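# Place blue spool on an empty post and rehang frame

## Task

Set the blue spool upright and centred on a post that has nothing on it, and return the frame to its rests. Both must stay in place without any robot holding them. Then open the grippers and move the arms away.

## Robot and tools

Robots: three identical i2rt Big YAM arms named arm1, arm2 and arm3. Each has six revolute joints, a two-finger gripper and a wrist camera. With joints 1 and 6 at zero and the hand level and pointing forward, the wrist camera sits above the hand and looks toward the fingertips. The hand reaches roughly 1.0 m from the joint 1 axis. Two fixed room cameras, cam_high and cam_low, are not on any arm. The arms do not coordinate: if one stalls, the others keep moving.

Frames: one shared scene frame, origin on the floor, +z up. "hand" is the point midway between the fingertips (URDF link pinch). The hand's z axis runs along the fingers, and the fingers open and close along its y axis. Each arm's foot pose is real but never printed.

execute_actions(actions, cameras): actions is a list holding one action or none. An action is an object keyed by robot name; under each name goes "joints", an object of absolute joint targets (not offsets) by name. Any subset of arms and joints may be given; omitted ones may still be pushing toward earlier targets. Joint names, units, ranges and done-tolerances: joint1_rad -2.879 to 2.879 (±0.045), rotation about the foot, positive counter-clockwise seen from above, 0 unfolds the arm toward where the foot faces; joint2_rad 0 to 3.141 (±0.14), shoulder, 0 has the upper arm pointing back about level, increasing lifts then brings it forward; joint3_rad 0 to 3.019 (±0.09), elbow, 0 is fully folded, increasing opens it; joint4_rad -1.692 to 1.57 (±0.055), hand pitch, positive tips the fingers up; joint5_rad -1.57 to 1.57 (±0.03), sideways hand swing, positive toward the arm's right; joint6_rad -2.094 to 2.094 (±0.035), hand roll, positive clockwise viewed from behind the hand; gripper_m 0 to 0.093 m (±0.003), fingertip separation, each pad squeezes at up to about 50 to 62 N. Example: {"arm1": {"joints": {"gripper_m": 0.05}}, "arm2": {"joints": {"joint1_rad": 0.3}}}. All motions in an action begin together and may finish at different moments; each joint has its own speed, so the hand can sweep a wide path. An action lasts at most 15 s. An unknown key or out-of-range number rejects the whole call with no motion. cameras is a list from arm1_cam_wrist, arm2_cam_wrist, arm3_cam_wrist, cam_high, cam_low, all; omitted, null or ["all"] returns every camera, [] returns none. The "pictures" line lists the returned images in order. An empty actions list just reports state and images.

wait(seconds): 0 to 10 s, commands nothing and returns state and images. zoom_image(camera, region): region [x0, y0, x1, y1] in pixels of that camera's latest full image (672x504, origin top-left), at most 504 by 504. read_manual(section): returns only licence texts; it is not useful for control. finished_scene(scene): give the current scene's number; it ends the scene irreversibly after the last command is held and reports success. Replying without any tool call ends everything.

Result lines: joint_positions gives each joint's reading. joint_status says how each commanded motion ended: reached, "off_target" (stopped short, may still be pushing), "contact_stop" or "time_out" (target dropped, joint holds where it stopped; after time_out a joint may keep a target no further than 0.375, 0.375, 0.113, 0.225, 0.075, 0.3 rad for joints 1 to 6 from its position and keep pushing). "joint command not followed" with a "cause:" line means a self/inter-arm collision check blocked that arm's joint targets (its gripper target still runs); those joints show "not_followed" and may be retried with later actions. on_its_own lists joints doing things this call did not command; "held at" is the held target, not the position. To relieve a pushing joint, command its reported position. Very small target changes may not move a joint. Joint torques are listed per arm joint; they include offsets, friction and noise, so read them cautiously. If a stop is reported, later motion calls in the same reply are skipped.

Cameras: a calibration (K, distortion, T_world_to_cam, pos_world) is given per camera; actual poses can be off by a couple of degrees and several millimetres, and wrist camera poses depend on reported joint angles, so treat projections as approximate and check visually.

Hazards: the arms do not stop on contact and can push hard. Avoid pressing two robots together (this fails and ends the run) and hard collisions; the collision check can react late and ignores fingers, gripper housings and wrist cameras between arms. Don't knock objects off the work area or onto the floor. Avoid drops, slips and slams. Loose objects may occasionally get nudged by something else. Sustained pushing or holding loads heats motors: a MOTOR HOT line appears from 85 °C, and at 100 °C that arm's motors and gripper go limp until cool (OVER-TEMPERATURE FAULT, keys show "limit_stop_at_motor_heat"; resend targets after). Heat persists into later scenes. While you compose a reply the simulation keeps running and the arms hold their last command, so long thinking lets loads sink and motors warm. Faster robot motion is better. Finish by releasing the grippers and withdrawing the arms so the spool and frame rest on their own.

Each tool is called after "Emit:" as name([rows], argument=value, ...), one row to a line, values as JSON.

## Session

Emit:
execute_actions(actions=[])

Scene clock: 0.00 s.
Joint torques (N m, as the arm reports them, + toward a larger angle): no reading
arm1.joint_positions: joint1_rad=-0.449 joint2_rad=+0.469 joint3_rad=+1.316 joint4_rad=-1.263 joint5_rad=-0.307 joint6_rad=+0.329 gripper_m=+0.095
arm1.joint_status: not commanded
arm1.hand: x=+1.2521 y=+0.0284 z=+1.3283 quat_wxyz=(-0.092, -0.803, +0.233, +0.540) (m; scene frame)
arm2.joint_positions: joint1_rad=-0.177 joint2_rad=+0.531 joint3_rad=+1.401 joint4_rad=-1.139 joint5_rad=+0.235 joint6_rad=-0.303 gripper_m=+0.095
arm2.joint_status: not commanded
arm2.hand: x=-0.6961 y=+1.0452 z=+1.4160 quat_wxyz=(-0.380, -0.411, -0.679, +0.475) (m; scene frame)
arm3.joint_positions: joint1_rad=-0.107 joint2_rad=+0.459 joint3_rad=+1.354 joint4_rad=-1.126 joint5_rad=+0.112 joint6_rad=-0.190 gripper_m=+0.095
arm3.joint_status: not commanded
arm3.hand: x=-0.5956 y=-1.1184 z=+1.4176 quat_wxyz=(-0.594, +0.385, -0.681, -0.186) (m; scene frame)
pictures: arm1_cam_wrist, arm2_cam_wrist, arm3_cam_wrist, cam_high, cam_low
Images, in order (width x height): arm1_cam_wrist 672x504, arm2_cam_wrist 672x504, arm3_cam_wrist 672x504, cam_high 672x504, cam_low 672x504.

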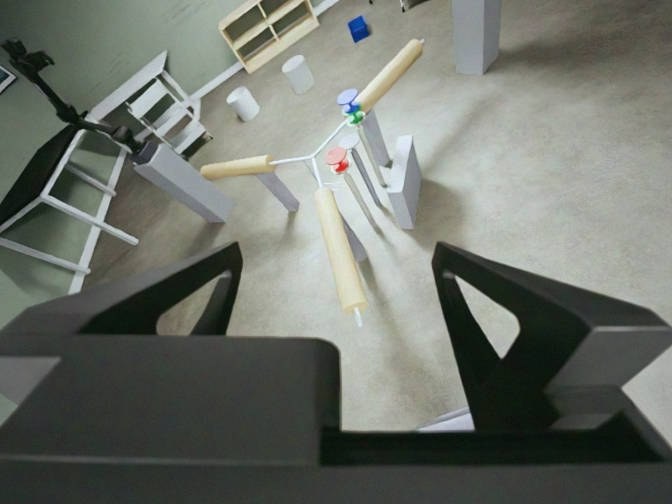

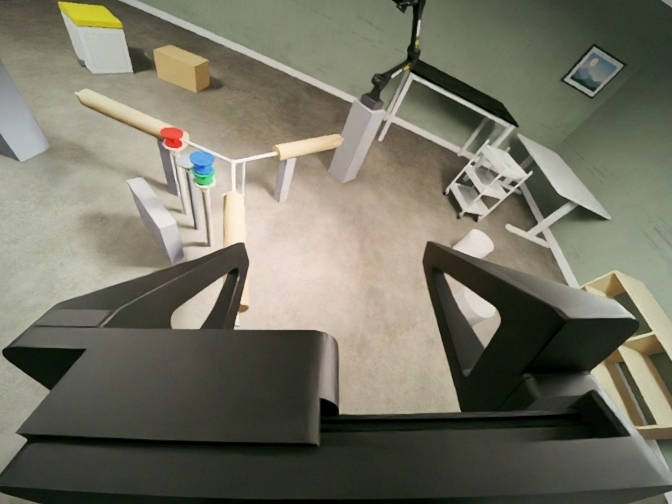

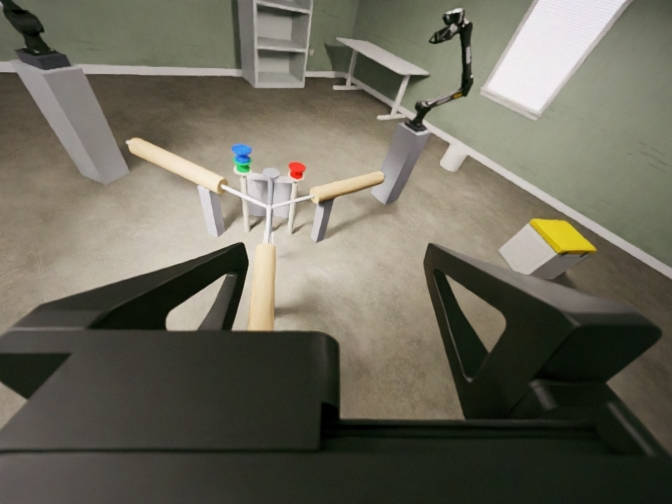

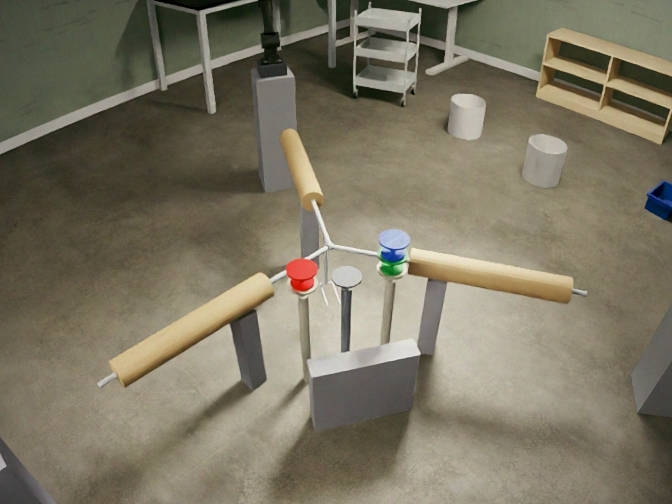

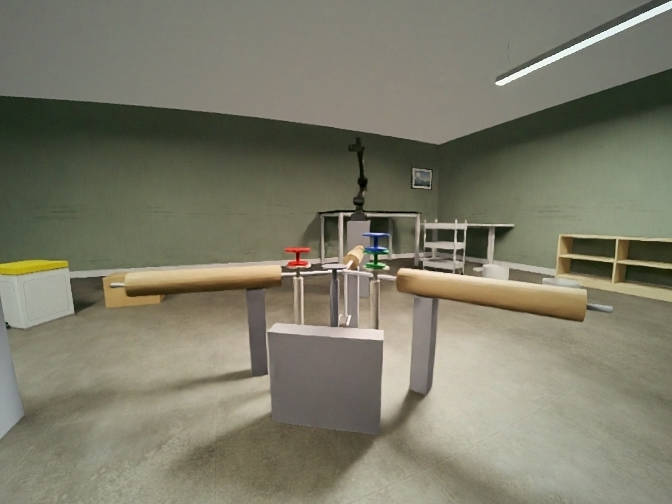

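Emit:
zoom_image(camera="cam_high", region=[220,180,460,360])

Emit:
zoom_image(camera="cam_low", region=[240,210,440,360])

Emit:
zoom_image(camera="cam_high", region=[80,270,300,420])

Emit:
zoom_image(camera="cam_high", region=[400,220,620,370])

Region (220, 180, 460, 360) of cam_high's 672x504 image, scaled by 2.100, with more detail than that image has; it fills the top 378 rows of this view, and the rest is white.

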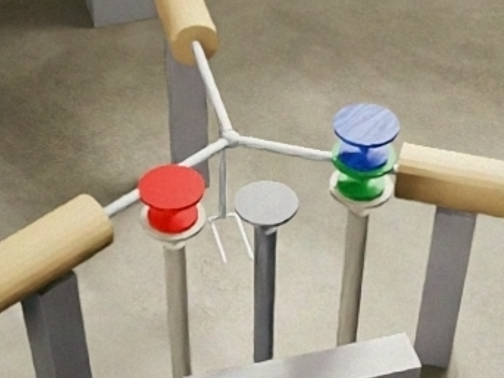

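Region (240, 210, 440, 360) of cam_low's 672x504 image, scaled by 2.520, with more detail than that image has; it fills the top 378 rows of this view, and the rest is white.

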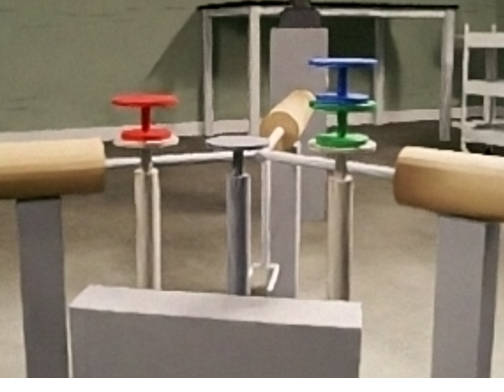

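Region (80, 270, 300, 420) of cam_high's 672x504 image, scaled by 2.291, with more detail than that image has; it fills the top 344 rows of this view, and the rest is white.

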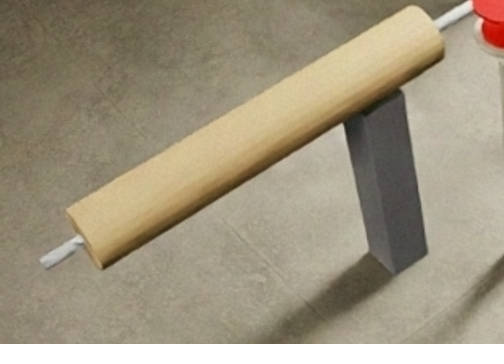

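Region (400, 220, 620, 370) of cam_high's 672x504 image, scaled by 2.291, with more detail than that image has; it fills the top 344 rows of this view, and the rest is white.

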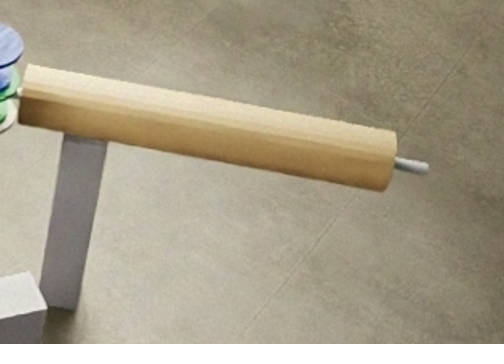

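Emit:
execute_actions([
  {"arm1":{"joints":{"joint1_rad":0.232,"joint2_rad":2.159,"joint3_rad":1.188,"joint4_rad":-0.6,"joint5_rad":0,"joint6_rad":0.285}},"arm2":{"joints":{"joint1_rad":-0.012,"joint2_rad":2.269,"joint3_rad":1.292,"joint4_rad":-0.594,"joint5_rad":0,"joint6_rad":0.03}},"arm3":{"joints":{"joint1_rad":0.068,"joint2_rad":2.144,"joint3_rad":0.914,"joint4_rad":-0.341,"joint5_rad":0,"joint6_rad":0.11}}},
])

Scene clock: 88.27 s.
Joint torques (N m, as the arm reports them, + toward a larger angle): arm1=[  0.25 -13.45   4.67   0.     0.07   0.  ] | arm2=[  1.94 -21.1    6.9    0.49  -0.2    0.13] | arm3=[  0.85 -11.93   3.24   1.13  -0.09   0.01]
arm1.joint_positions: joint1_rad=+0.235 joint2_rad=+2.153 joint3_rad=+1.184 joint4_rad=-0.608 joint5_rad=-0.001 joint6_rad=+0.292 gripper_m=+0.095
arm1.joint_status: all done
arm1.hand: x=+0.9654 y=-0.1190 z=+0.6193 quat_wxyz=(+0.004, -1.000, +0.025, -0.011) (m; scene frame)
arm2.joint_positions: joint1_rad=-0.022 joint2_rad=+2.262 joint3_rad=+1.283 joint4_rad=-0.601 joint5_rad=+0.004 joint6_rad=+0.022 gripper_m=+0.095
arm2.joint_status: all done
arm2.hand: x=-0.4599 y=+0.8002 z=+0.6259 quat_wxyz=(+0.000, -0.509, -0.861, -0.006) (m; scene frame)
arm3.joint_positions: joint1_rad=+0.056 joint2_rad=+2.147 joint3_rad=+0.908 joint4_rad=-0.358 joint5_rad=+0.003 joint6_rad=+0.102 gripper_m=+0.095
arm3.joint_status: all done
arm3.hand: x=-0.5400 y=-0.8967 z=+0.6218 quat_wxyz=(+0.009, +0.477, -0.879, +0.006) (m; scene frame)
pictures: arm1_cam_wrist, arm2_cam_wrist, arm3_cam_wrist, cam_high, cam_low
camera_calibration (this result's frames):
arm1_cam_wrist: T_world_to_cam=[[0.0570212, 0.998222, 0.0173516, 0.049667], [0.800504, -0.0560991, 0.596696, -1.14423], [0.596609, -0.0201343, -0.802279, 0.0416651], [0, 0, 0, 1]] pos_world=[0.888274, -0.11293, 0.715325]
arm2_cam_wrist: T_world_to_cam=[[-0.870624, -0.491596, -0.0186231, 0.00132469], [-0.408228, 0.700817, 0.584984, -1.11011], [-0.274524, 0.516903, -0.810831, 0.0952326], [0, 0, 0, 1]] pos_world=[-0.425879, 0.729405, 0.726636]
arm3_cam_wrist: T_world_to_cam=[[0.840606, -0.541646, -0.000840104, -0.0294797], [-0.434377, -0.675056, 0.596335, -1.20568], [-0.32357, -0.500918, -0.802735, -0.00200464], [0, 0, 0, 1]] pos_world=[-0.499588, -0.830874, 0.717356]
Images, in order (width x height): arm1_cam_wrist 672x504, arm2_cam_wrist 672x504, arm3_cam_wrist 672x504, cam_high 672x504, cam_low 672x504.

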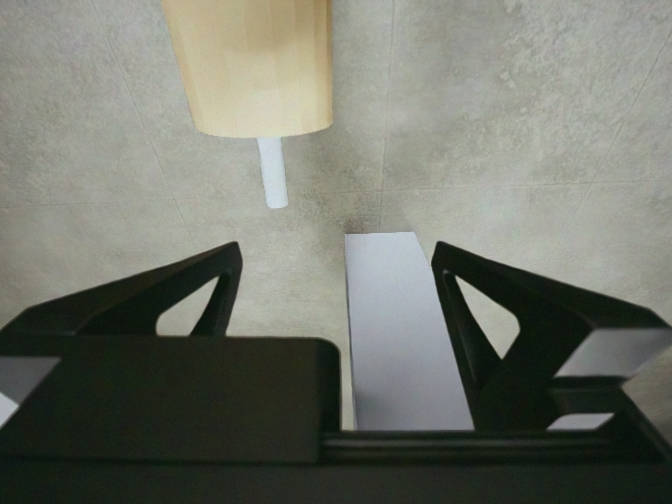

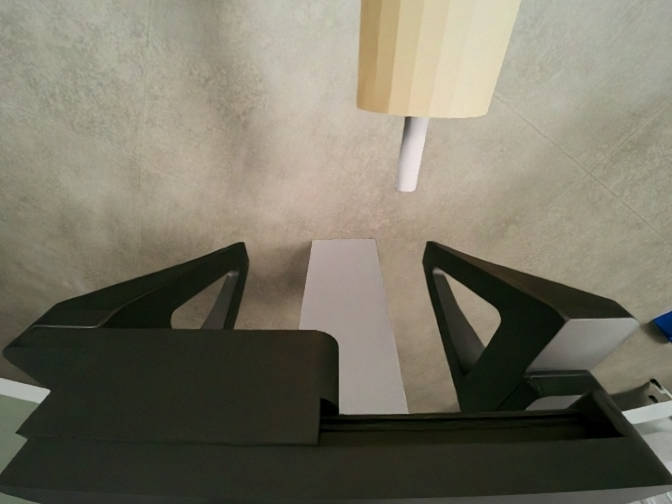

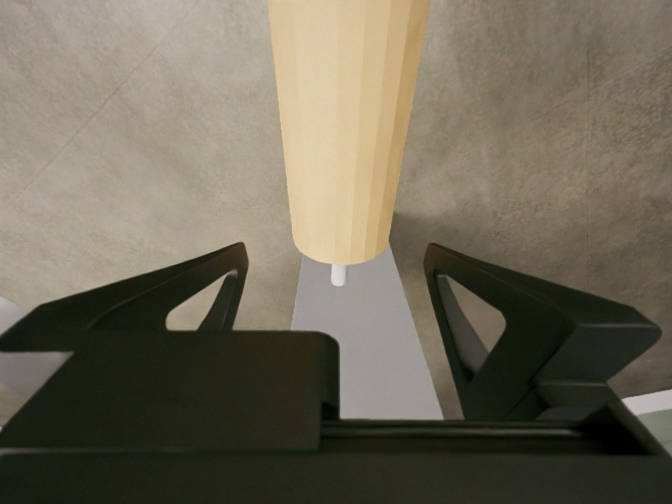

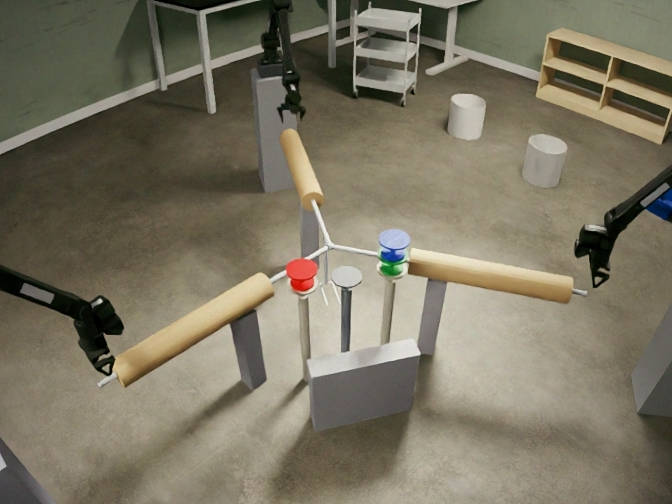

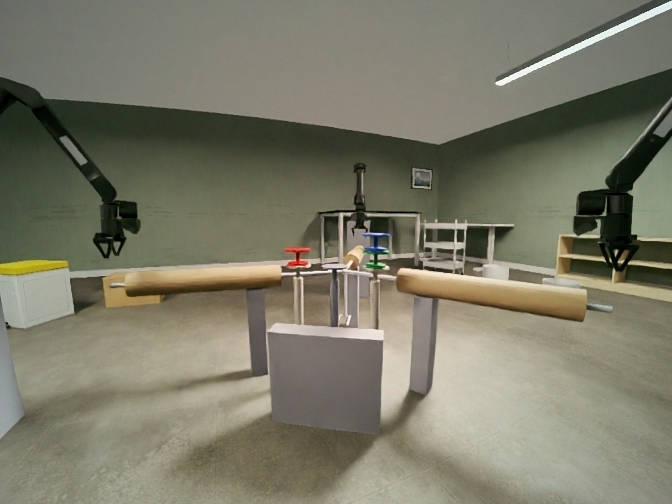

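Emit:
execute_actions([
  {"arm1":{"joints":{"joint1_rad":0.318,"joint6_rad":0.375}},"arm2":{"joints":{"joint1_rad":-0.145,"joint6_rad":-0.077}},"arm3":{"joints":{"joint1_rad":0.082,"joint2_rad":2.12,"joint3_rad":0.624,"joint4_rad":-0.06,"joint6_rad":0.12}}},
], cameras=[])

Emit:
execute_actions([
  {"arm1":{"joints":{"joint2_rad":2.46,"joint3_rad":1.308,"joint4_rad":-0.419}},"arm2":{"joints":{"joint2_rad":2.571,"joint3_rad":1.458,"joint4_rad":-0.458}},"arm3":{"joints":{"joint2_rad":2.499,"joint3_rad":0.758,"joint4_rad":0.17}}},
])

Scene clock: 117.47 s.
Joint torques (N m, as the arm reports them, + toward a larger angle): arm1=[  0.25 -13.57   4.74  -0.01   0.03   0.17] | arm2=[  2.02 -21.01   6.91   0.45  -0.11  -0.05] | arm3=[  1.07 -10.81   1.26   1.18  -0.09   0.01]
arm1.joint_positions: joint1_rad=+0.323 joint2_rad=+2.153 joint3_rad=+1.184 joint4_rad=-0.608 joint5_rad=-0.001 joint6_rad=+0.367 gripper_m=+0.095
arm1.joint_status: all done
arm1.hand: x=+0.9778 y=-0.1613 z=+0.6191 quat_wxyz=(+0.005, -1.000, +0.018, -0.010) (m; scene frame)
arm2.joint_positions: joint1_rad=-0.156 joint2_rad=+2.262 joint3_rad=+1.283 joint4_rad=-0.601 joint5_rad=+0.001 joint6_rad=-0.068 gripper_m=+0.095
arm2.joint_status: all done
arm2.hand: x=-0.5229 y=+0.7694 z=+0.6250 quat_wxyz=(-0.001, -0.528, -0.849, -0.007) (m; scene frame)
arm3.joint_positions: joint1_rad=+0.068 joint2_rad=+2.137 joint3_rad=+0.618 joint4_rad=-0.076 joint5_rad=+0.003 joint6_rad=+0.112 gripper_m=+0.095
arm3.joint_status: all done
arm3.hand: x=-0.5922 y=-0.9907 z=+0.6035 quat_wxyz=(+0.009, +0.477, -0.879, +0.006) (m; scene frame)
pictures: none
No camera images: the call's "cameras" was empty. Leave "cameras" out to get every camera's image.

Scene clock: 118.87 s.
Joint torques (N m, as the arm reports them, + toward a larger angle): arm1=[  0.29 -16.     3.5   -0.13   0.03   0.17] | arm2=[  2.1  -23.92   5.61   0.18  -0.1   -0.03] | arm3=[ 1.01 -7.39 -1.58  0.48 -0.22 -0.03]
arm1.joint_positions: joint1_rad=+0.323 joint2_rad=+2.473 joint3_rad=+1.300 joint4_rad=-0.424 joint5_rad=-0.001 joint6_rad=+0.367 gripper_m=+0.095
arm1.joint_status: all done
arm1.hand: x=+0.9791 y=-0.1605 z=+0.4845 quat_wxyz=(+0.008, -1.000, +0.018, -0.020) (m; scene frame)
arm2.joint_positions: joint1_rad=-0.156 joint2_rad=+2.580 joint3_rad=+1.447 joint4_rad=-0.460 joint5_rad=+0.001 joint6_rad=-0.068 gripper_m=+0.095
arm2.joint_status: all done
arm2.hand: x=-0.5176 y=+0.7613 z=+0.4922 quat_wxyz=(+0.004, -0.528, -0.849, -0.011) (m; scene frame)
arm3.joint_positions: joint1_rad=+0.068 joint2_rad=+2.447 joint3_rad=+0.777 joint4_rad=+0.177 joint5_rad=+0.006 joint6_rad=+0.118 gripper_m=+0.095
arm3.joint_status: all done
arm3.hand: x=-0.5734 y=-0.9532 z=+0.5127 quat_wxyz=(-0.034, +0.474, -0.879, -0.022) (m; scene frame)
pictures: arm1_cam_wrist, arm2_cam_wrist, arm3_cam_wrist, cam_high, cam_low
camera_calibration (this result's frames):
arm1_cam_wrist: T_world_to_cam=[[0.0440499, 0.998695, 0.025854, 0.101298], [0.789475, -0.050657, 0.611689, -1.07269], [0.6122, -0.00653372, -0.790676, -0.0941612], [0, 0, 0, 1]] pos_world=[0.900048, -0.156121, 0.579085]
arm2_cam_wrist: T_world_to_cam=[[-0.891488, -0.452441, -0.0233736, -0.108739], [-0.375996, 0.710108, 0.595293, -1.02362], [-0.252737, 0.539485, -0.803169, -0.0186183], [0, 0, 0, 1]] pos_world=[-0.486522, 0.687726, 0.591858]
arm3_cam_wrist: T_world_to_cam=[[0.838308, -0.545127, -0.00869854, -0.0328022], [-0.464933, -0.723136, 0.510795, -1.21278], [-0.284738, -0.424159, -0.859659, -0.0040911], [0, 0, 0, 1]] pos_world=[-0.53753, -0.896624, 0.615681]
Images, in order (width x height): arm1_cam_wrist 672x504, arm2_cam_wrist 672x504, arm3_cam_wrist 672x504, cam_high 672x504, cam_low 672x504.

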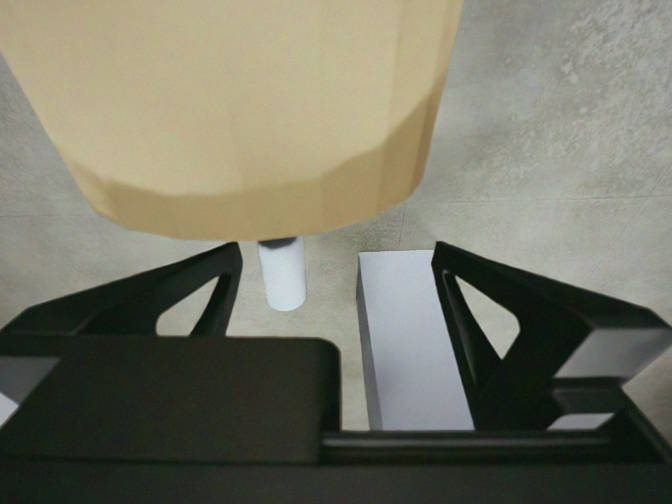

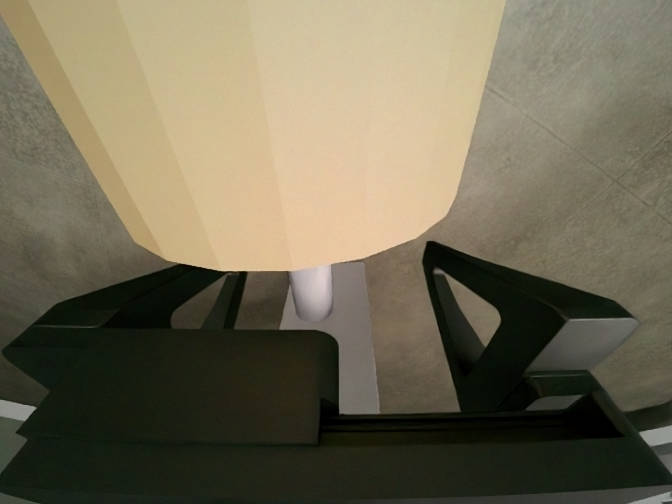

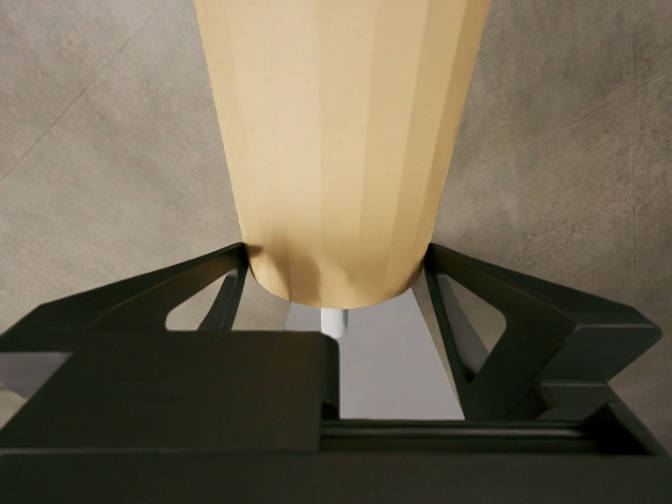

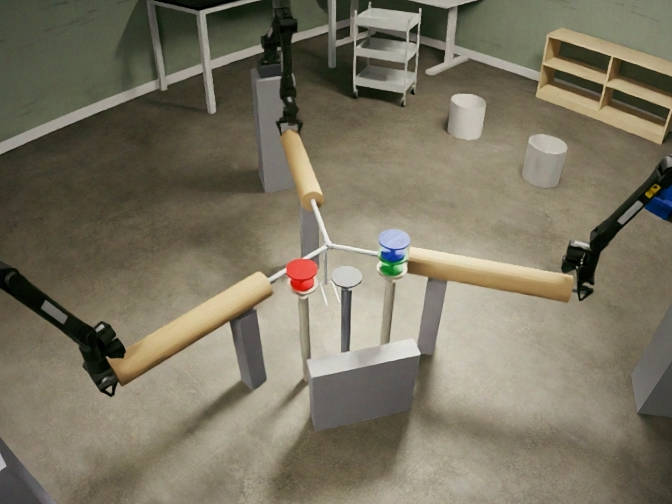

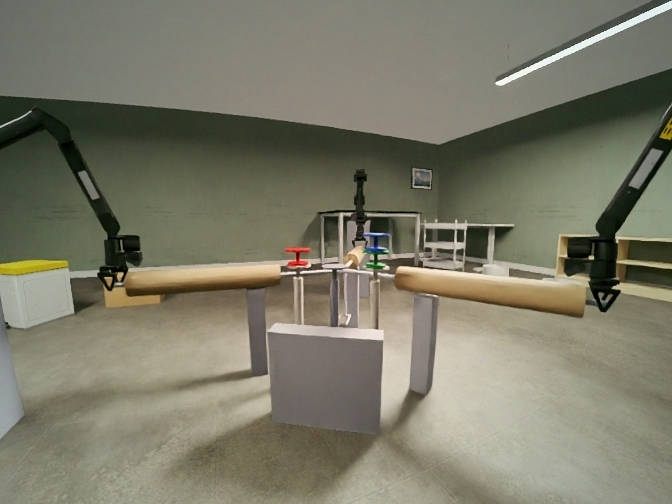

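Emit:
execute_actions([
  {"arm1":{"joints":{"joint1_rad":0.345,"joint2_rad":2.48}},"arm2":{"joints":{"joint1_rad":-0.125,"joint2_rad":2.595}},"arm3":{"joints":{"joint2_rad":2.133,"joint3_rad":0.572,"joint4_rad":-0.01}}},
], cameras=[])

Emit:
execute_actions([
  {"arm3":{"joints":{"joint2_rad":2.4,"joint3_rad":0.64,"joint4_rad":0.14}}},
], cameras=[])

Emit:
execute_actions([
  {"arm3":{"joints":{"joint2_rad":2.55,"joint3_rad":0.75,"joint4_rad":0.236}}},
])

Scene clock: 141.87 s.
Joint torques (N m, as the arm reports them, + toward a larger angle): arm1=[  1.72 -14.48   3.6   -0.15   0.02   0.17] | arm2=[  1.88 -21.76   5.64   0.22  -0.1   -0.03] | arm3=[ 0.95 -9.11  0.29  0.5  -0.12 -0.02]
arm1.joint_positions: joint1_rad=+0.333 joint2_rad=+2.473 joint3_rad=+1.300 joint4_rad=-0.424 joint5_rad=-0.001 joint6_rad=+0.367 gripper_m=+0.095
arm1.joint_status: all done
arm1.hand: x=+0.9807 y=-0.1652 z=+0.4845 quat_wxyz=(+0.008, -1.000, +0.013, -0.020) (m; scene frame)
arm2.joint_positions: joint1_rad=-0.134 joint2_rad=+2.580 joint3_rad=+1.447 joint4_rad=-0.460 joint5_rad=+0.001 joint6_rad=-0.069 gripper_m=+0.095
arm2.joint_status: all done
arm2.hand: x=-0.5063 y=+0.7661 z=+0.4924 quat_wxyz=(+0.004, -0.518, -0.855, -0.011) (m; scene frame)
arm3.joint_positions: joint1_rad=+0.068 joint2_rad=+2.132 joint3_rad=+0.575 joint4_rad=-0.007 joint5_rad=+0.004 joint6_rad=+0.117 gripper_m=+0.095
arm3.joint_status: all done
arm3.hand: x=-0.5958 y=-0.9976 z=+0.6042 quat_wxyz=(-0.004, +0.475, -0.880, -0.003) (m; scene frame)
pictures: none
No camera images: the call's "cameras" was empty. Leave "cameras" out to get every camera's image.

Scene clock: 142.90 s.
Joint torques (N m, as the arm reports them, + toward a larger angle): arm1=[  1.68 -14.49   3.59  -0.16   0.03   0.17] | arm2=[  1.89 -21.84   5.67   0.18  -0.11  -0.02] | arm3=[  1.05 -10.04  -1.13   1.    -0.12  -0.03]
arm1.joint_positions: joint1_rad=+0.333 joint2_rad=+2.473 joint3_rad=+1.300 joint4_rad=-0.424 joint5_rad=-0.001 joint6_rad=+0.367 gripper_m=+0.095
arm1.joint_status: not commanded
arm1.hand: x=+0.9807 y=-0.1652 z=+0.4845 quat_wxyz=(+0.008, -1.000, +0.013, -0.020) (m; scene frame)
arm2.joint_positions: joint1_rad=-0.134 joint2_rad=+2.580 joint3_rad=+1.447 joint4_rad=-0.460 joint5_rad=+0.001 joint6_rad=-0.069 gripper_m=+0.095
arm2.joint_status: not commanded
arm2.hand: x=-0.5063 y=+0.7661 z=+0.4924 quat_wxyz=(+0.004, -0.518, -0.855, -0.011) (m; scene frame)
arm3.joint_positions: joint1_rad=+0.068 joint2_rad=+2.408 joint3_rad=+0.639 joint4_rad=+0.125 joint5_rad=+0.004 joint6_rad=+0.117 gripper_m=+0.095
arm3.joint_status: all done
arm3.hand: x=-0.6103 y=-1.0261 z=+0.5308 quat_wxyz=(+0.028, +0.475, -0.879, +0.020) (m; scene frame)
pictures: none
No camera images: the call's "cameras" was empty. Leave "cameras" out to get every camera's image.

Scene clock: 143.83 s.
Joint torques (N m, as the arm reports them, + toward a larger angle): arm1=[  1.7  -14.51   3.61  -0.15   0.03   0.17] | arm2=[  1.81 -21.79   5.64   0.15  -0.12  -0.02] | arm3=[  1.04 -10.41  -1.53   1.07  -0.12  -0.03]
arm1.joint_positions: joint1_rad=+0.333 joint2_rad=+2.473 joint3_rad=+1.300 joint4_rad=-0.424 joint5_rad=-0.001 joint6_rad=+0.367 gripper_m=+0.095
arm1.joint_status: not commanded
arm1.hand: x=+0.9807 y=-0.1652 z=+0.4845 quat_wxyz=(+0.008, -1.000, +0.013, -0.020) (m; scene frame)
arm2.joint_positions: joint1_rad=-0.134 joint2_rad=+2.580 joint3_rad=+1.447 joint4_rad=-0.460 joint5_rad=+0.001 joint6_rad=-0.069 gripper_m=+0.095
arm2.joint_status: not commanded
arm2.hand: x=-0.5063 y=+0.7661 z=+0.4924 quat_wxyz=(+0.004, -0.518, -0.855, -0.011) (m; scene frame)
arm3.joint_positions: joint1_rad=+0.068 joint2_rad=+2.547 joint3_rad=+0.754 joint4_rad=+0.225 joint5_rad=+0.004 joint6_rad=+0.117 gripper_m=+0.095
arm3.joint_status: all done
arm3.hand: x=-0.5948 y=-0.9947 z=+0.4850 quat_wxyz=(-0.003, +0.475, -0.880, -0.002) (m; scene frame)
pictures: arm1_cam_wrist, arm2_cam_wrist, arm3_cam_wrist, cam_high, cam_low
camera_calibration (this result's frames):
arm1_cam_wrist: T_world_to_cam=[[0.0341419, 0.999086, 0.0257042, 0.115781], [0.78989, -0.0427321, 0.611758, -1.07335], [0.612297, -0.000583032, -0.790628, -0.0943394], [0, 0, 0, 1]] pos_world=[0.901639, -0.161597, 0.579066]
arm2_cam_wrist: T_world_to_cam=[[-0.880719, -0.473067, -0.0232737, -0.0753175], [-0.392453, 0.701364, 0.595038, -1.02438], [-0.26517, 0.533195, -0.803361, -0.019586], [0, 0, 0, 1]] pos_world=[-0.473547, 0.693274, 0.592056]
arm3_cam_wrist: T_world_to_cam=[[0.839132, -0.543919, -0.00296227, -0.0387568], [-0.444412, -0.688737, 0.572834, -1.22228], [-0.313616, -0.479367, -0.819666, -0.143067], [0, 0, 0, 1]] pos_world=[-0.555541, -0.931491, 0.582782]
Images, in order (width x height): arm1_cam_wrist 672x504, arm2_cam_wrist 672x504, arm3_cam_wrist 672x504, cam_high 672x504, cam_low 672x504.

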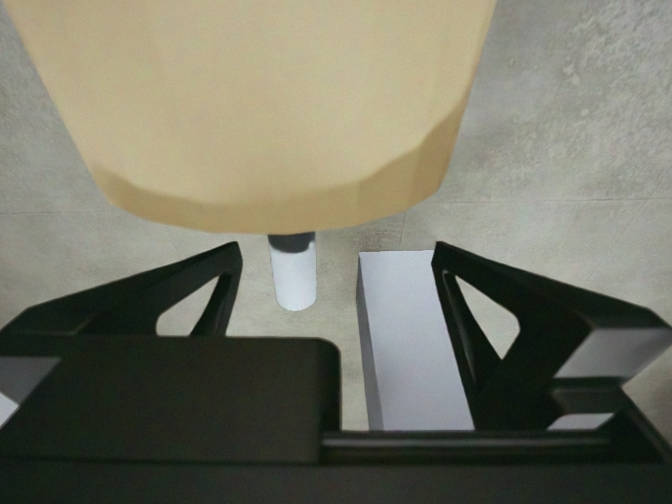

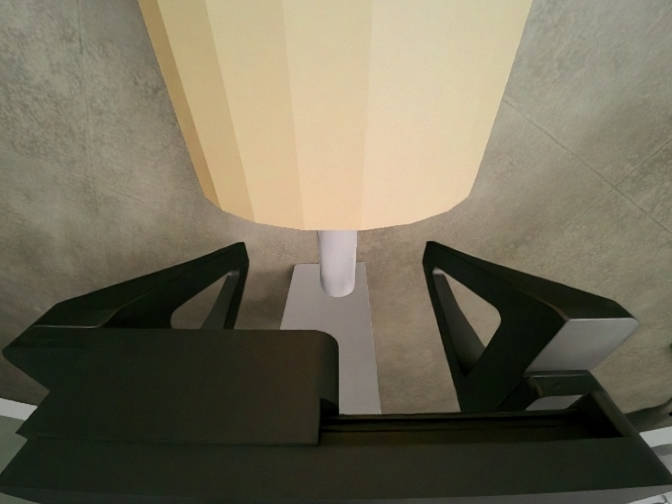

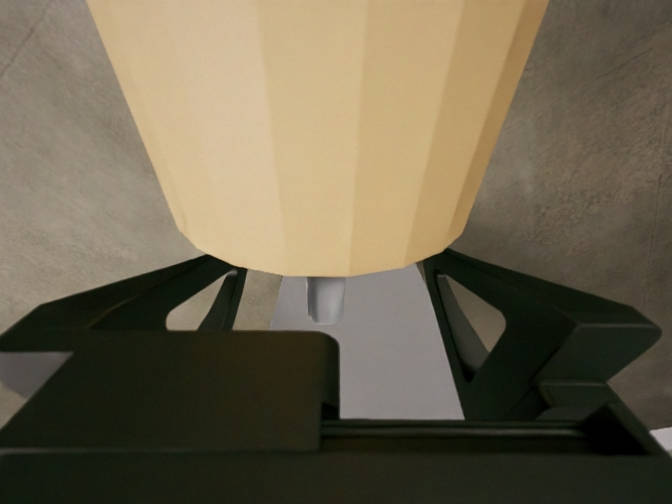

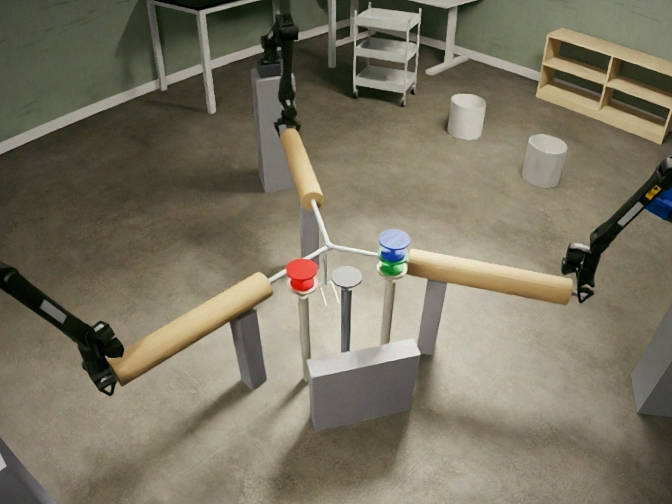

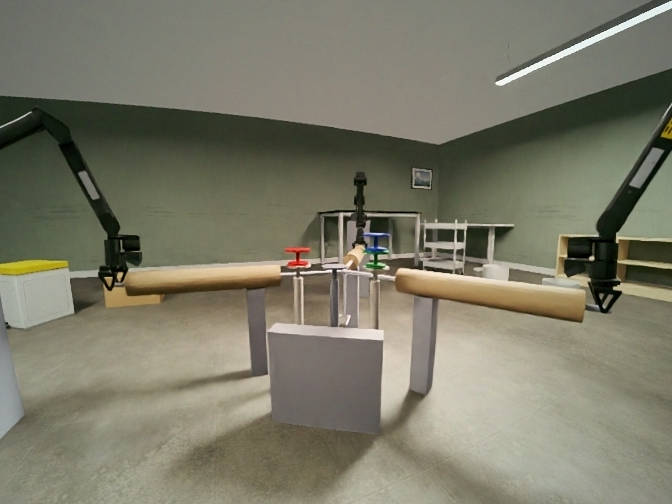

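Emit:
execute_actions([
  {"arm1":{"joints":{"joint1_rad":0.368}},"arm2":{"joints":{"joint2_rad":2.61,"joint3_rad":1.505}}},
], cameras=[])

Emit:
execute_actions([
  {"arm1":{"joints":{"gripper_m":0}},"arm2":{"joints":{"gripper_m":0}},"arm3":{"joints":{"gripper_m":0}}},
])

Scene clock: 151.47 s.
Joint torques (N m, as the arm reports them, + toward a larger angle): arm1=[  1.25 -14.48   3.59  -0.14   0.03   0.17] | arm2=[  1.64 -21.11   7.07   0.24  -0.11  -0.04] | arm3=[  0.96 -10.21  -1.63   1.04  -0.12  -0.03]
arm1.joint_positions: joint1_rad=+0.360 joint2_rad=+2.473 joint3_rad=+1.300 joint4_rad=-0.424 joint5_rad=-0.001 joint6_rad=+0.367 gripper_m=+0.095
arm1.joint_status: all done
arm1.hand: x=+0.9854 y=-0.1780 z=+0.4845 quat_wxyz=(+0.008, -1.000, +0.000, -0.020) (m; scene frame)
arm2.joint_positions: joint1_rad=-0.134 joint2_rad=+2.582 joint3_rad=+1.482 joint4_rad=-0.460 joint5_rad=+0.001 joint6_rad=-0.069 gripper_m=+0.095
arm2.joint_status: all done
arm2.hand: x=-0.4986 y=+0.7482 z=+0.4969 quat_wxyz=(-0.010, -0.518, -0.855, -0.001) (m; scene frame)
arm3.joint_positions: joint1_rad=+0.068 joint2_rad=+2.547 joint3_rad=+0.754 joint4_rad=+0.225 joint5_rad=+0.004 joint6_rad=+0.117 gripper_m=+0.095
arm3.joint_status: not commanded
arm3.hand: x=-0.5948 y=-0.9947 z=+0.4850 quat_wxyz=(-0.003, +0.475, -0.880, -0.002) (m; scene frame)
pictures: none
No camera images: the call's "cameras" was empty. Leave "cameras" out to get every camera's image.

Scene clock: 152.20 s.
Joint torques (N m, as the arm reports them, + toward a larger angle): arm1=[  1.22 -14.52   3.6   -0.16   0.21   0.02] | arm2=[  1.84 -21.27   7.07   0.23  -0.42   0.  ] | arm3=[  1.   -10.23  -1.64   0.99   0.09  -0.07]
arm1.joint_positions: joint1_rad=+0.362 joint2_rad=+2.473 joint3_rad=+1.300 joint4_rad=-0.424 joint5_rad=-0.005 joint6_rad=+0.380 gripper_m=+0.019
arm1.joint_status: gripper_m off_target (ended at +0.019, target +0.000)
arm1.hand: x=+0.9860 y=-0.1796 z=+0.4845 quat_wxyz=(+0.006, -1.000, +0.005, -0.021) (m; scene frame)
arm2.joint_positions: joint1_rad=-0.134 joint2_rad=+2.583 joint3_rad=+1.482 joint4_rad=-0.460 joint5_rad=+0.008 joint6_rad=-0.071 gripper_m=+0.015
arm2.joint_status: gripper_m off_target (ended at +0.015, target +0.000)
arm2.hand: x=-0.5002 y=+0.7477 z=+0.4967 quat_wxyz=(-0.007, -0.517, -0.856, +0.002) (m; scene frame)
arm3.joint_positions: joint1_rad=+0.069 joint2_rad=+2.547 joint3_rad=+0.756 joint4_rad=+0.226 joint5_rad=-0.001 joint6_rad=+0.121 gripper_m=+0.019
arm3.joint_status: gripper_m off_target (ended at +0.019, target +0.000)
arm3.hand: x=-0.5953 y=-0.9933 z=+0.4849 quat_wxyz=(-0.003, +0.474, -0.880, -0.005) (m; scene frame)
pictures: arm1_cam_wrist, arm2_cam_wrist, arm3_cam_wrist, cam_high, cam_low
camera_calibration (this result's frames):
arm1_cam_wrist: T_world_to_cam=[[0.0178949, 0.999603, 0.0217399, 0.147992], [0.789758, -0.0274658, 0.612804, -1.07571], [0.613158, 0.0062032, -0.789936, -0.09754], [0, 0, 0, 1]] pos_world=[0.906707, -0.176873, 0.57893]
arm2_cam_wrist: T_world_to_cam=[[-0.879912, -0.474957, -0.0130737, -0.0817965], [-0.396923, 0.719663, 0.569682, -1.01495], [-0.261166, 0.506459, -0.821761, 0.02641], [0, 0, 0, 1]] pos_world=[-0.467934, 0.678198, 0.598834]
arm3_cam_wrist: T_world_to_cam=[[0.837469, -0.546424, -0.00817814, -0.038528], [-0.44452, -0.689838, 0.571424, -1.22199], [-0.317881, -0.474914, -0.820614, -0.140302], [0, 0, 0, 1]] pos_world=[-0.555534, -0.930662, 0.582827]
Images, in order (width x height): arm1_cam_wrist 672x504, arm2_cam_wrist 672x504, arm3_cam_wrist 672x504, cam_high 672x504, cam_low 672x504.

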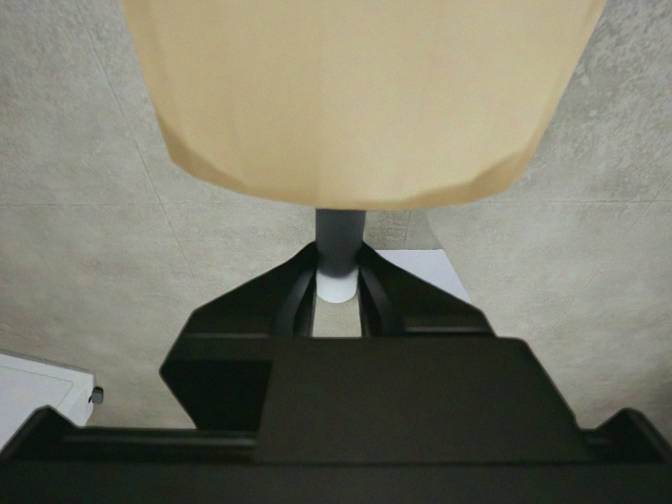

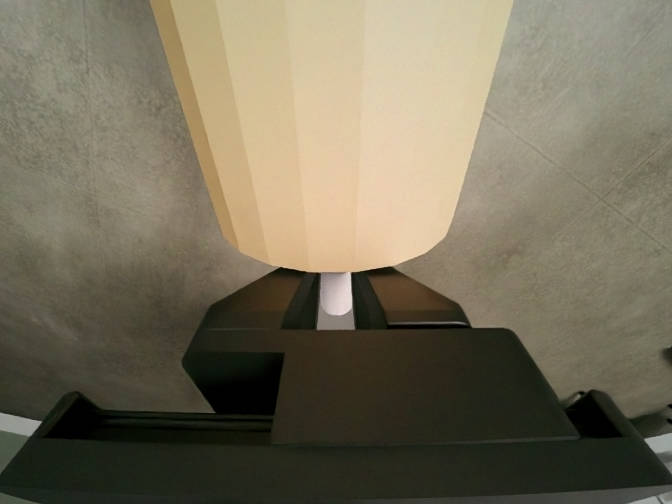

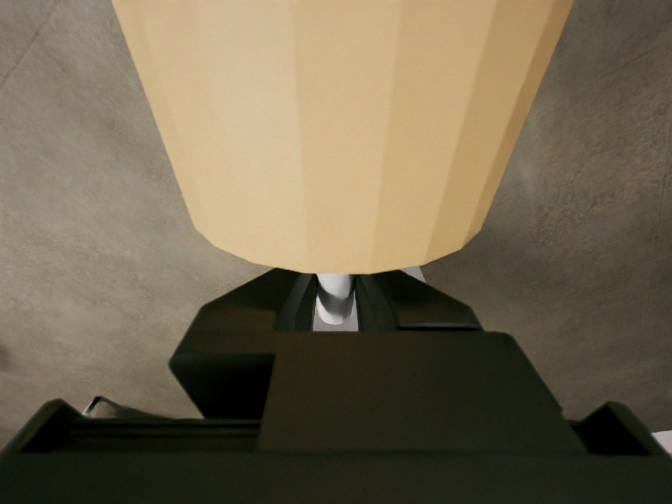

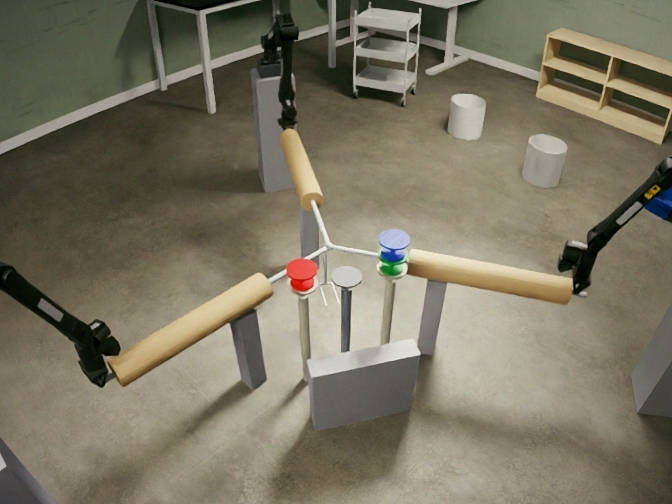

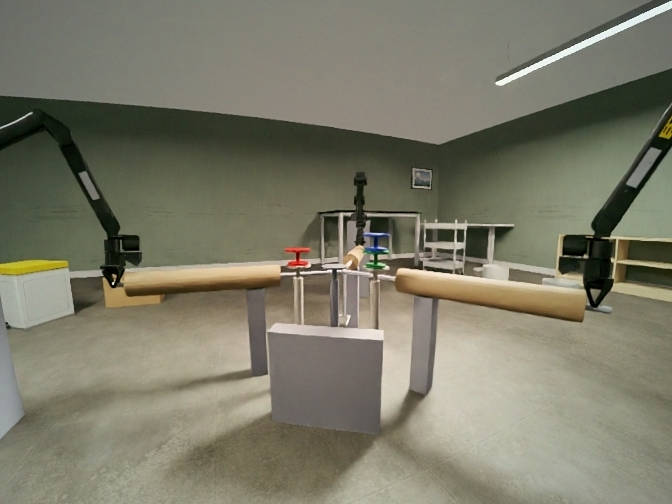

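Emit:
execute_actions([
  {"arm1":{"joints":{"gripper_m":0.035,"joint3_rad":1.35,"joint2_rad":2.51}},"arm2":{"joints":{"gripper_m":0.035,"joint2_rad":2.64,"joint3_rad":1.51,"joint4_rad":-0.45}}},
], cameras=[])

Emit:
execute_actions([
  {"arm1":{"joints":{"gripper_m":0}},"arm2":{"joints":{"gripper_m":0}}},
], cameras=["arm1_cam_wrist","arm2_cam_wrist","cam_low"])

Scene clock: 161.33 s.
Joint torques (N m, as the arm reports them, + toward a larger angle): arm1=[  1.17 -13.7    5.12  -0.14   0.1    0.02] | arm2=[  2.03 -21.35   6.89   0.56  -0.21  -0.01] | arm3=[  0.9  -10.26  -1.64   0.98   0.1   -0.06]
arm1.joint_positions: joint1_rad=+0.362 joint2_rad=+2.485 joint3_rad=+1.324 joint4_rad=-0.424 joint5_rad=-0.002 joint6_rad=+0.380 gripper_m=+0.035
arm1.joint_status: all done
arm1.hand: x=+0.9772 y=-0.1825 z=+0.4819 quat_wxyz=(+0.006, -1.000, +0.005, -0.015) (m; scene frame)
arm2.joint_positions: joint1_rad=-0.134 joint2_rad=+2.615 joint3_rad=+1.486 joint4_rad=-0.460 joint5_rad=+0.003 joint6_rad=-0.071 gripper_m=+0.035
arm2.joint_status: all done
arm2.hand: x=-0.5039 y=+0.7594 z=+0.4805 quat_wxyz=(+0.003, -0.517, -0.856, -0.009) (m; scene frame)
arm3.joint_positions: joint1_rad=+0.069 joint2_rad=+2.547 joint3_rad=+0.756 joint4_rad=+0.226 joint5_rad=-0.001 joint6_rad=+0.121 gripper_m=+0.019
arm3.joint_status: not commanded
arm3.hand: x=-0.5953 y=-0.9933 z=+0.4849 quat_wxyz=(-0.003, +0.474, -0.880, -0.005) (m; scene frame)
pictures: none
No camera images: the call's "cameras" was empty. Leave "cameras" out to get every camera's image.

Scene clock: 161.87 s.
Joint torques (N m, as the arm reports them, + toward a larger angle): arm1=[  1.23 -13.37   5.04  -0.1   -0.2   -0.14] | arm2=[  1.81 -21.15   6.83   0.5   -0.3    0.01] | arm3=[  0.79 -10.13  -1.67   0.99   0.22  -0.08]
arm1.joint_positions: joint1_rad=+0.362 joint2_rad=+2.485 joint3_rad=+1.324 joint4_rad=-0.425 joint5_rad=+0.005 joint6_rad=+0.394 gripper_m=+0.019
arm1.joint_status: gripper_m off_target (ended at +0.019, target +0.000)
arm1.hand: x=+0.9772 y=-0.1809 z=+0.4817 quat_wxyz=(+0.009, -1.000, +0.012, -0.014) (m; scene frame)
arm2.joint_positions: joint1_rad=-0.134 joint2_rad=+2.615 joint3_rad=+1.486 joint4_rad=-0.459 joint5_rad=+0.005 joint6_rad=-0.073 gripper_m=+0.019
arm2.joint_status: gripper_m off_target (ended at +0.019, target +0.000)
arm2.hand: x=-0.5041 y=+0.7589 z=+0.4805 quat_wxyz=(+0.003, -0.516, -0.856, -0.007) (m; scene frame)
arm3.joint_positions: joint1_rad=+0.070 joint2_rad=+2.547 joint3_rad=+0.756 joint4_rad=+0.226 joint5_rad=-0.004 joint6_rad=+0.123 gripper_m=+0.019
arm3.joint_status: not commanded
arm3.hand: x=-0.5961 y=-0.9930 z=+0.4849 quat_wxyz=(-0.002, +0.474, -0.881, -0.006) (m; scene frame)
pictures: arm1_cam_wrist, arm2_cam_wrist, cam_low
camera_calibration (this result's frames):
arm1_cam_wrist: T_world_to_cam=[[0.0322978, 0.999098, 0.0275694, 0.13259], [0.797193, -0.042389, 0.602234, -1.072], [0.60286, 0.00252725, -0.797843, -0.081132], [0, 0, 0, 1]] pos_world=[0.899217, -0.177706, 0.577207]
arm2_cam_wrist: T_world_to_cam=[[-0.87895, -0.476561, -0.018339, -0.0758427], [-0.393962, 0.703861, 0.591078, -1.01217], [-0.268777, 0.526753, -0.806406, -0.020162], [0, 0, 0, 1]] pos_world=[-0.470837, 0.686904, 0.580623]
Images, in order (width x height): arm1_cam_wrist 672x504, arm2_cam_wrist 672x504, cam_low 672x504.

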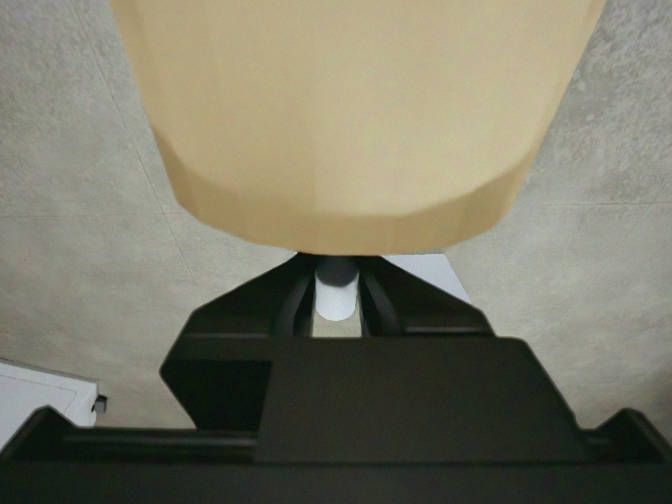

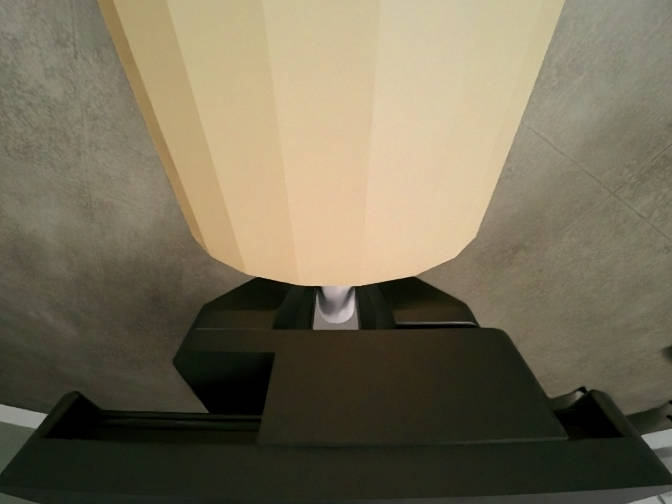

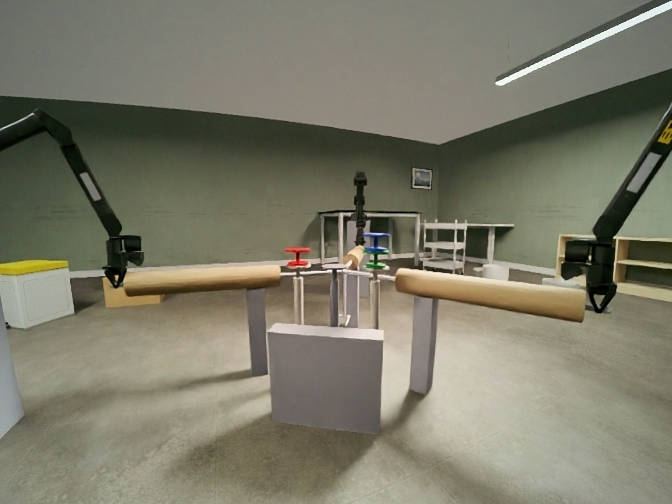

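Emit:
execute_actions([
  {"arm1":{"joints":{"joint1_rad":0.362,"joint2_rad":2.249,"joint3_rad":1.24,"joint4_rad":-0.548,"joint6_rad":0.39}},"arm2":{"joints":{"joint1_rad":-0.134,"joint2_rad":2.376,"joint3_rad":1.375,"joint4_rad":-0.555}},"arm3":{"joints":{"joint1_rad":0.07,"joint2_rad":2.196,"joint3_rad":0.62,"joint4_rad":0.015}}},
], cameras=["cam_high","cam_low"])

Scene clock: 176.40 s.
Joint torques (N m, as the arm reports them, + toward a larger angle): arm1=[  0.86 -16.98   4.06  -0.39  -0.2    0.01] | arm2=[  0.93 -24.55   5.99  -0.06  -0.28   0.02] | arm3=[ -0.02 -11.64   0.01   0.03   0.07  -0.08]
arm1.joint_positions: joint1_rad=+0.359 joint2_rad=+2.278 joint3_rad=+1.239 joint4_rad=-0.547 joint5_rad=+0.005 joint6_rad=+0.397 gripper_m=+0.019
arm1.joint_status: all done
arm1.hand: x=+0.9773 y=-0.1796 z=+0.5693 quat_wxyz=(+0.009, -1.000, +0.015, -0.014) (m; scene frame)
arm2.joint_positions: joint1_rad=-0.133 joint2_rad=+2.397 joint3_rad=+1.372 joint4_rad=-0.551 joint5_rad=+0.005 joint6_rad=-0.074 gripper_m=+0.019
arm2.joint_status: all done
arm2.hand: x=-0.5045 y=+0.7579 z=+0.5742 quat_wxyz=(-0.002, -0.516, -0.857, -0.004) (m; scene frame)
arm3.joint_positions: joint1_rad=+0.070 joint2_rad=+2.226 joint3_rad=+0.621 joint4_rad=+0.029 joint5_rad=-0.001 joint6_rad=+0.123 gripper_m=+0.019
arm3.joint_status: all done
arm3.hand: x=-0.5952 y=-0.9933 z=+0.5789 quat_wxyz=(+0.002, +0.474, -0.881, -0.001) (m; scene frame)
pictures: cam_high, cam_low
Images, in order (width x height): cam_high 672x504, cam_low 672x504.

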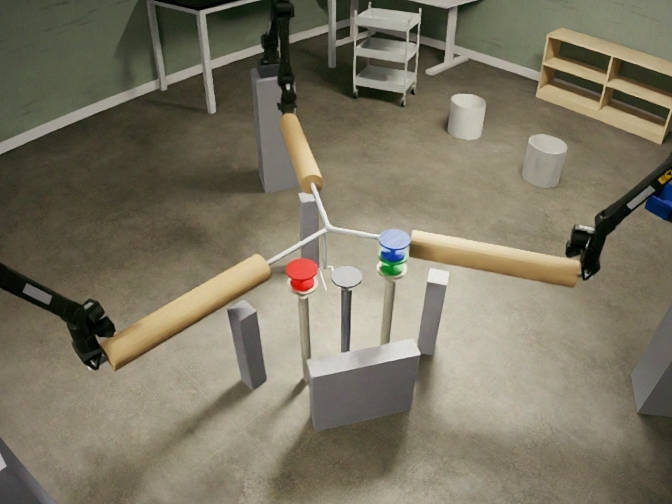

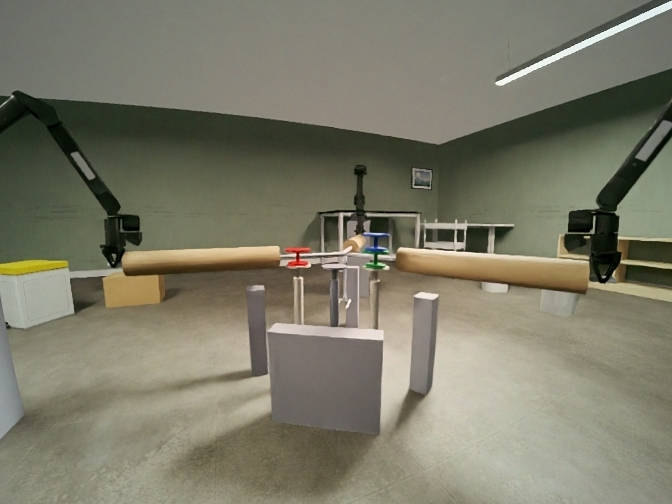

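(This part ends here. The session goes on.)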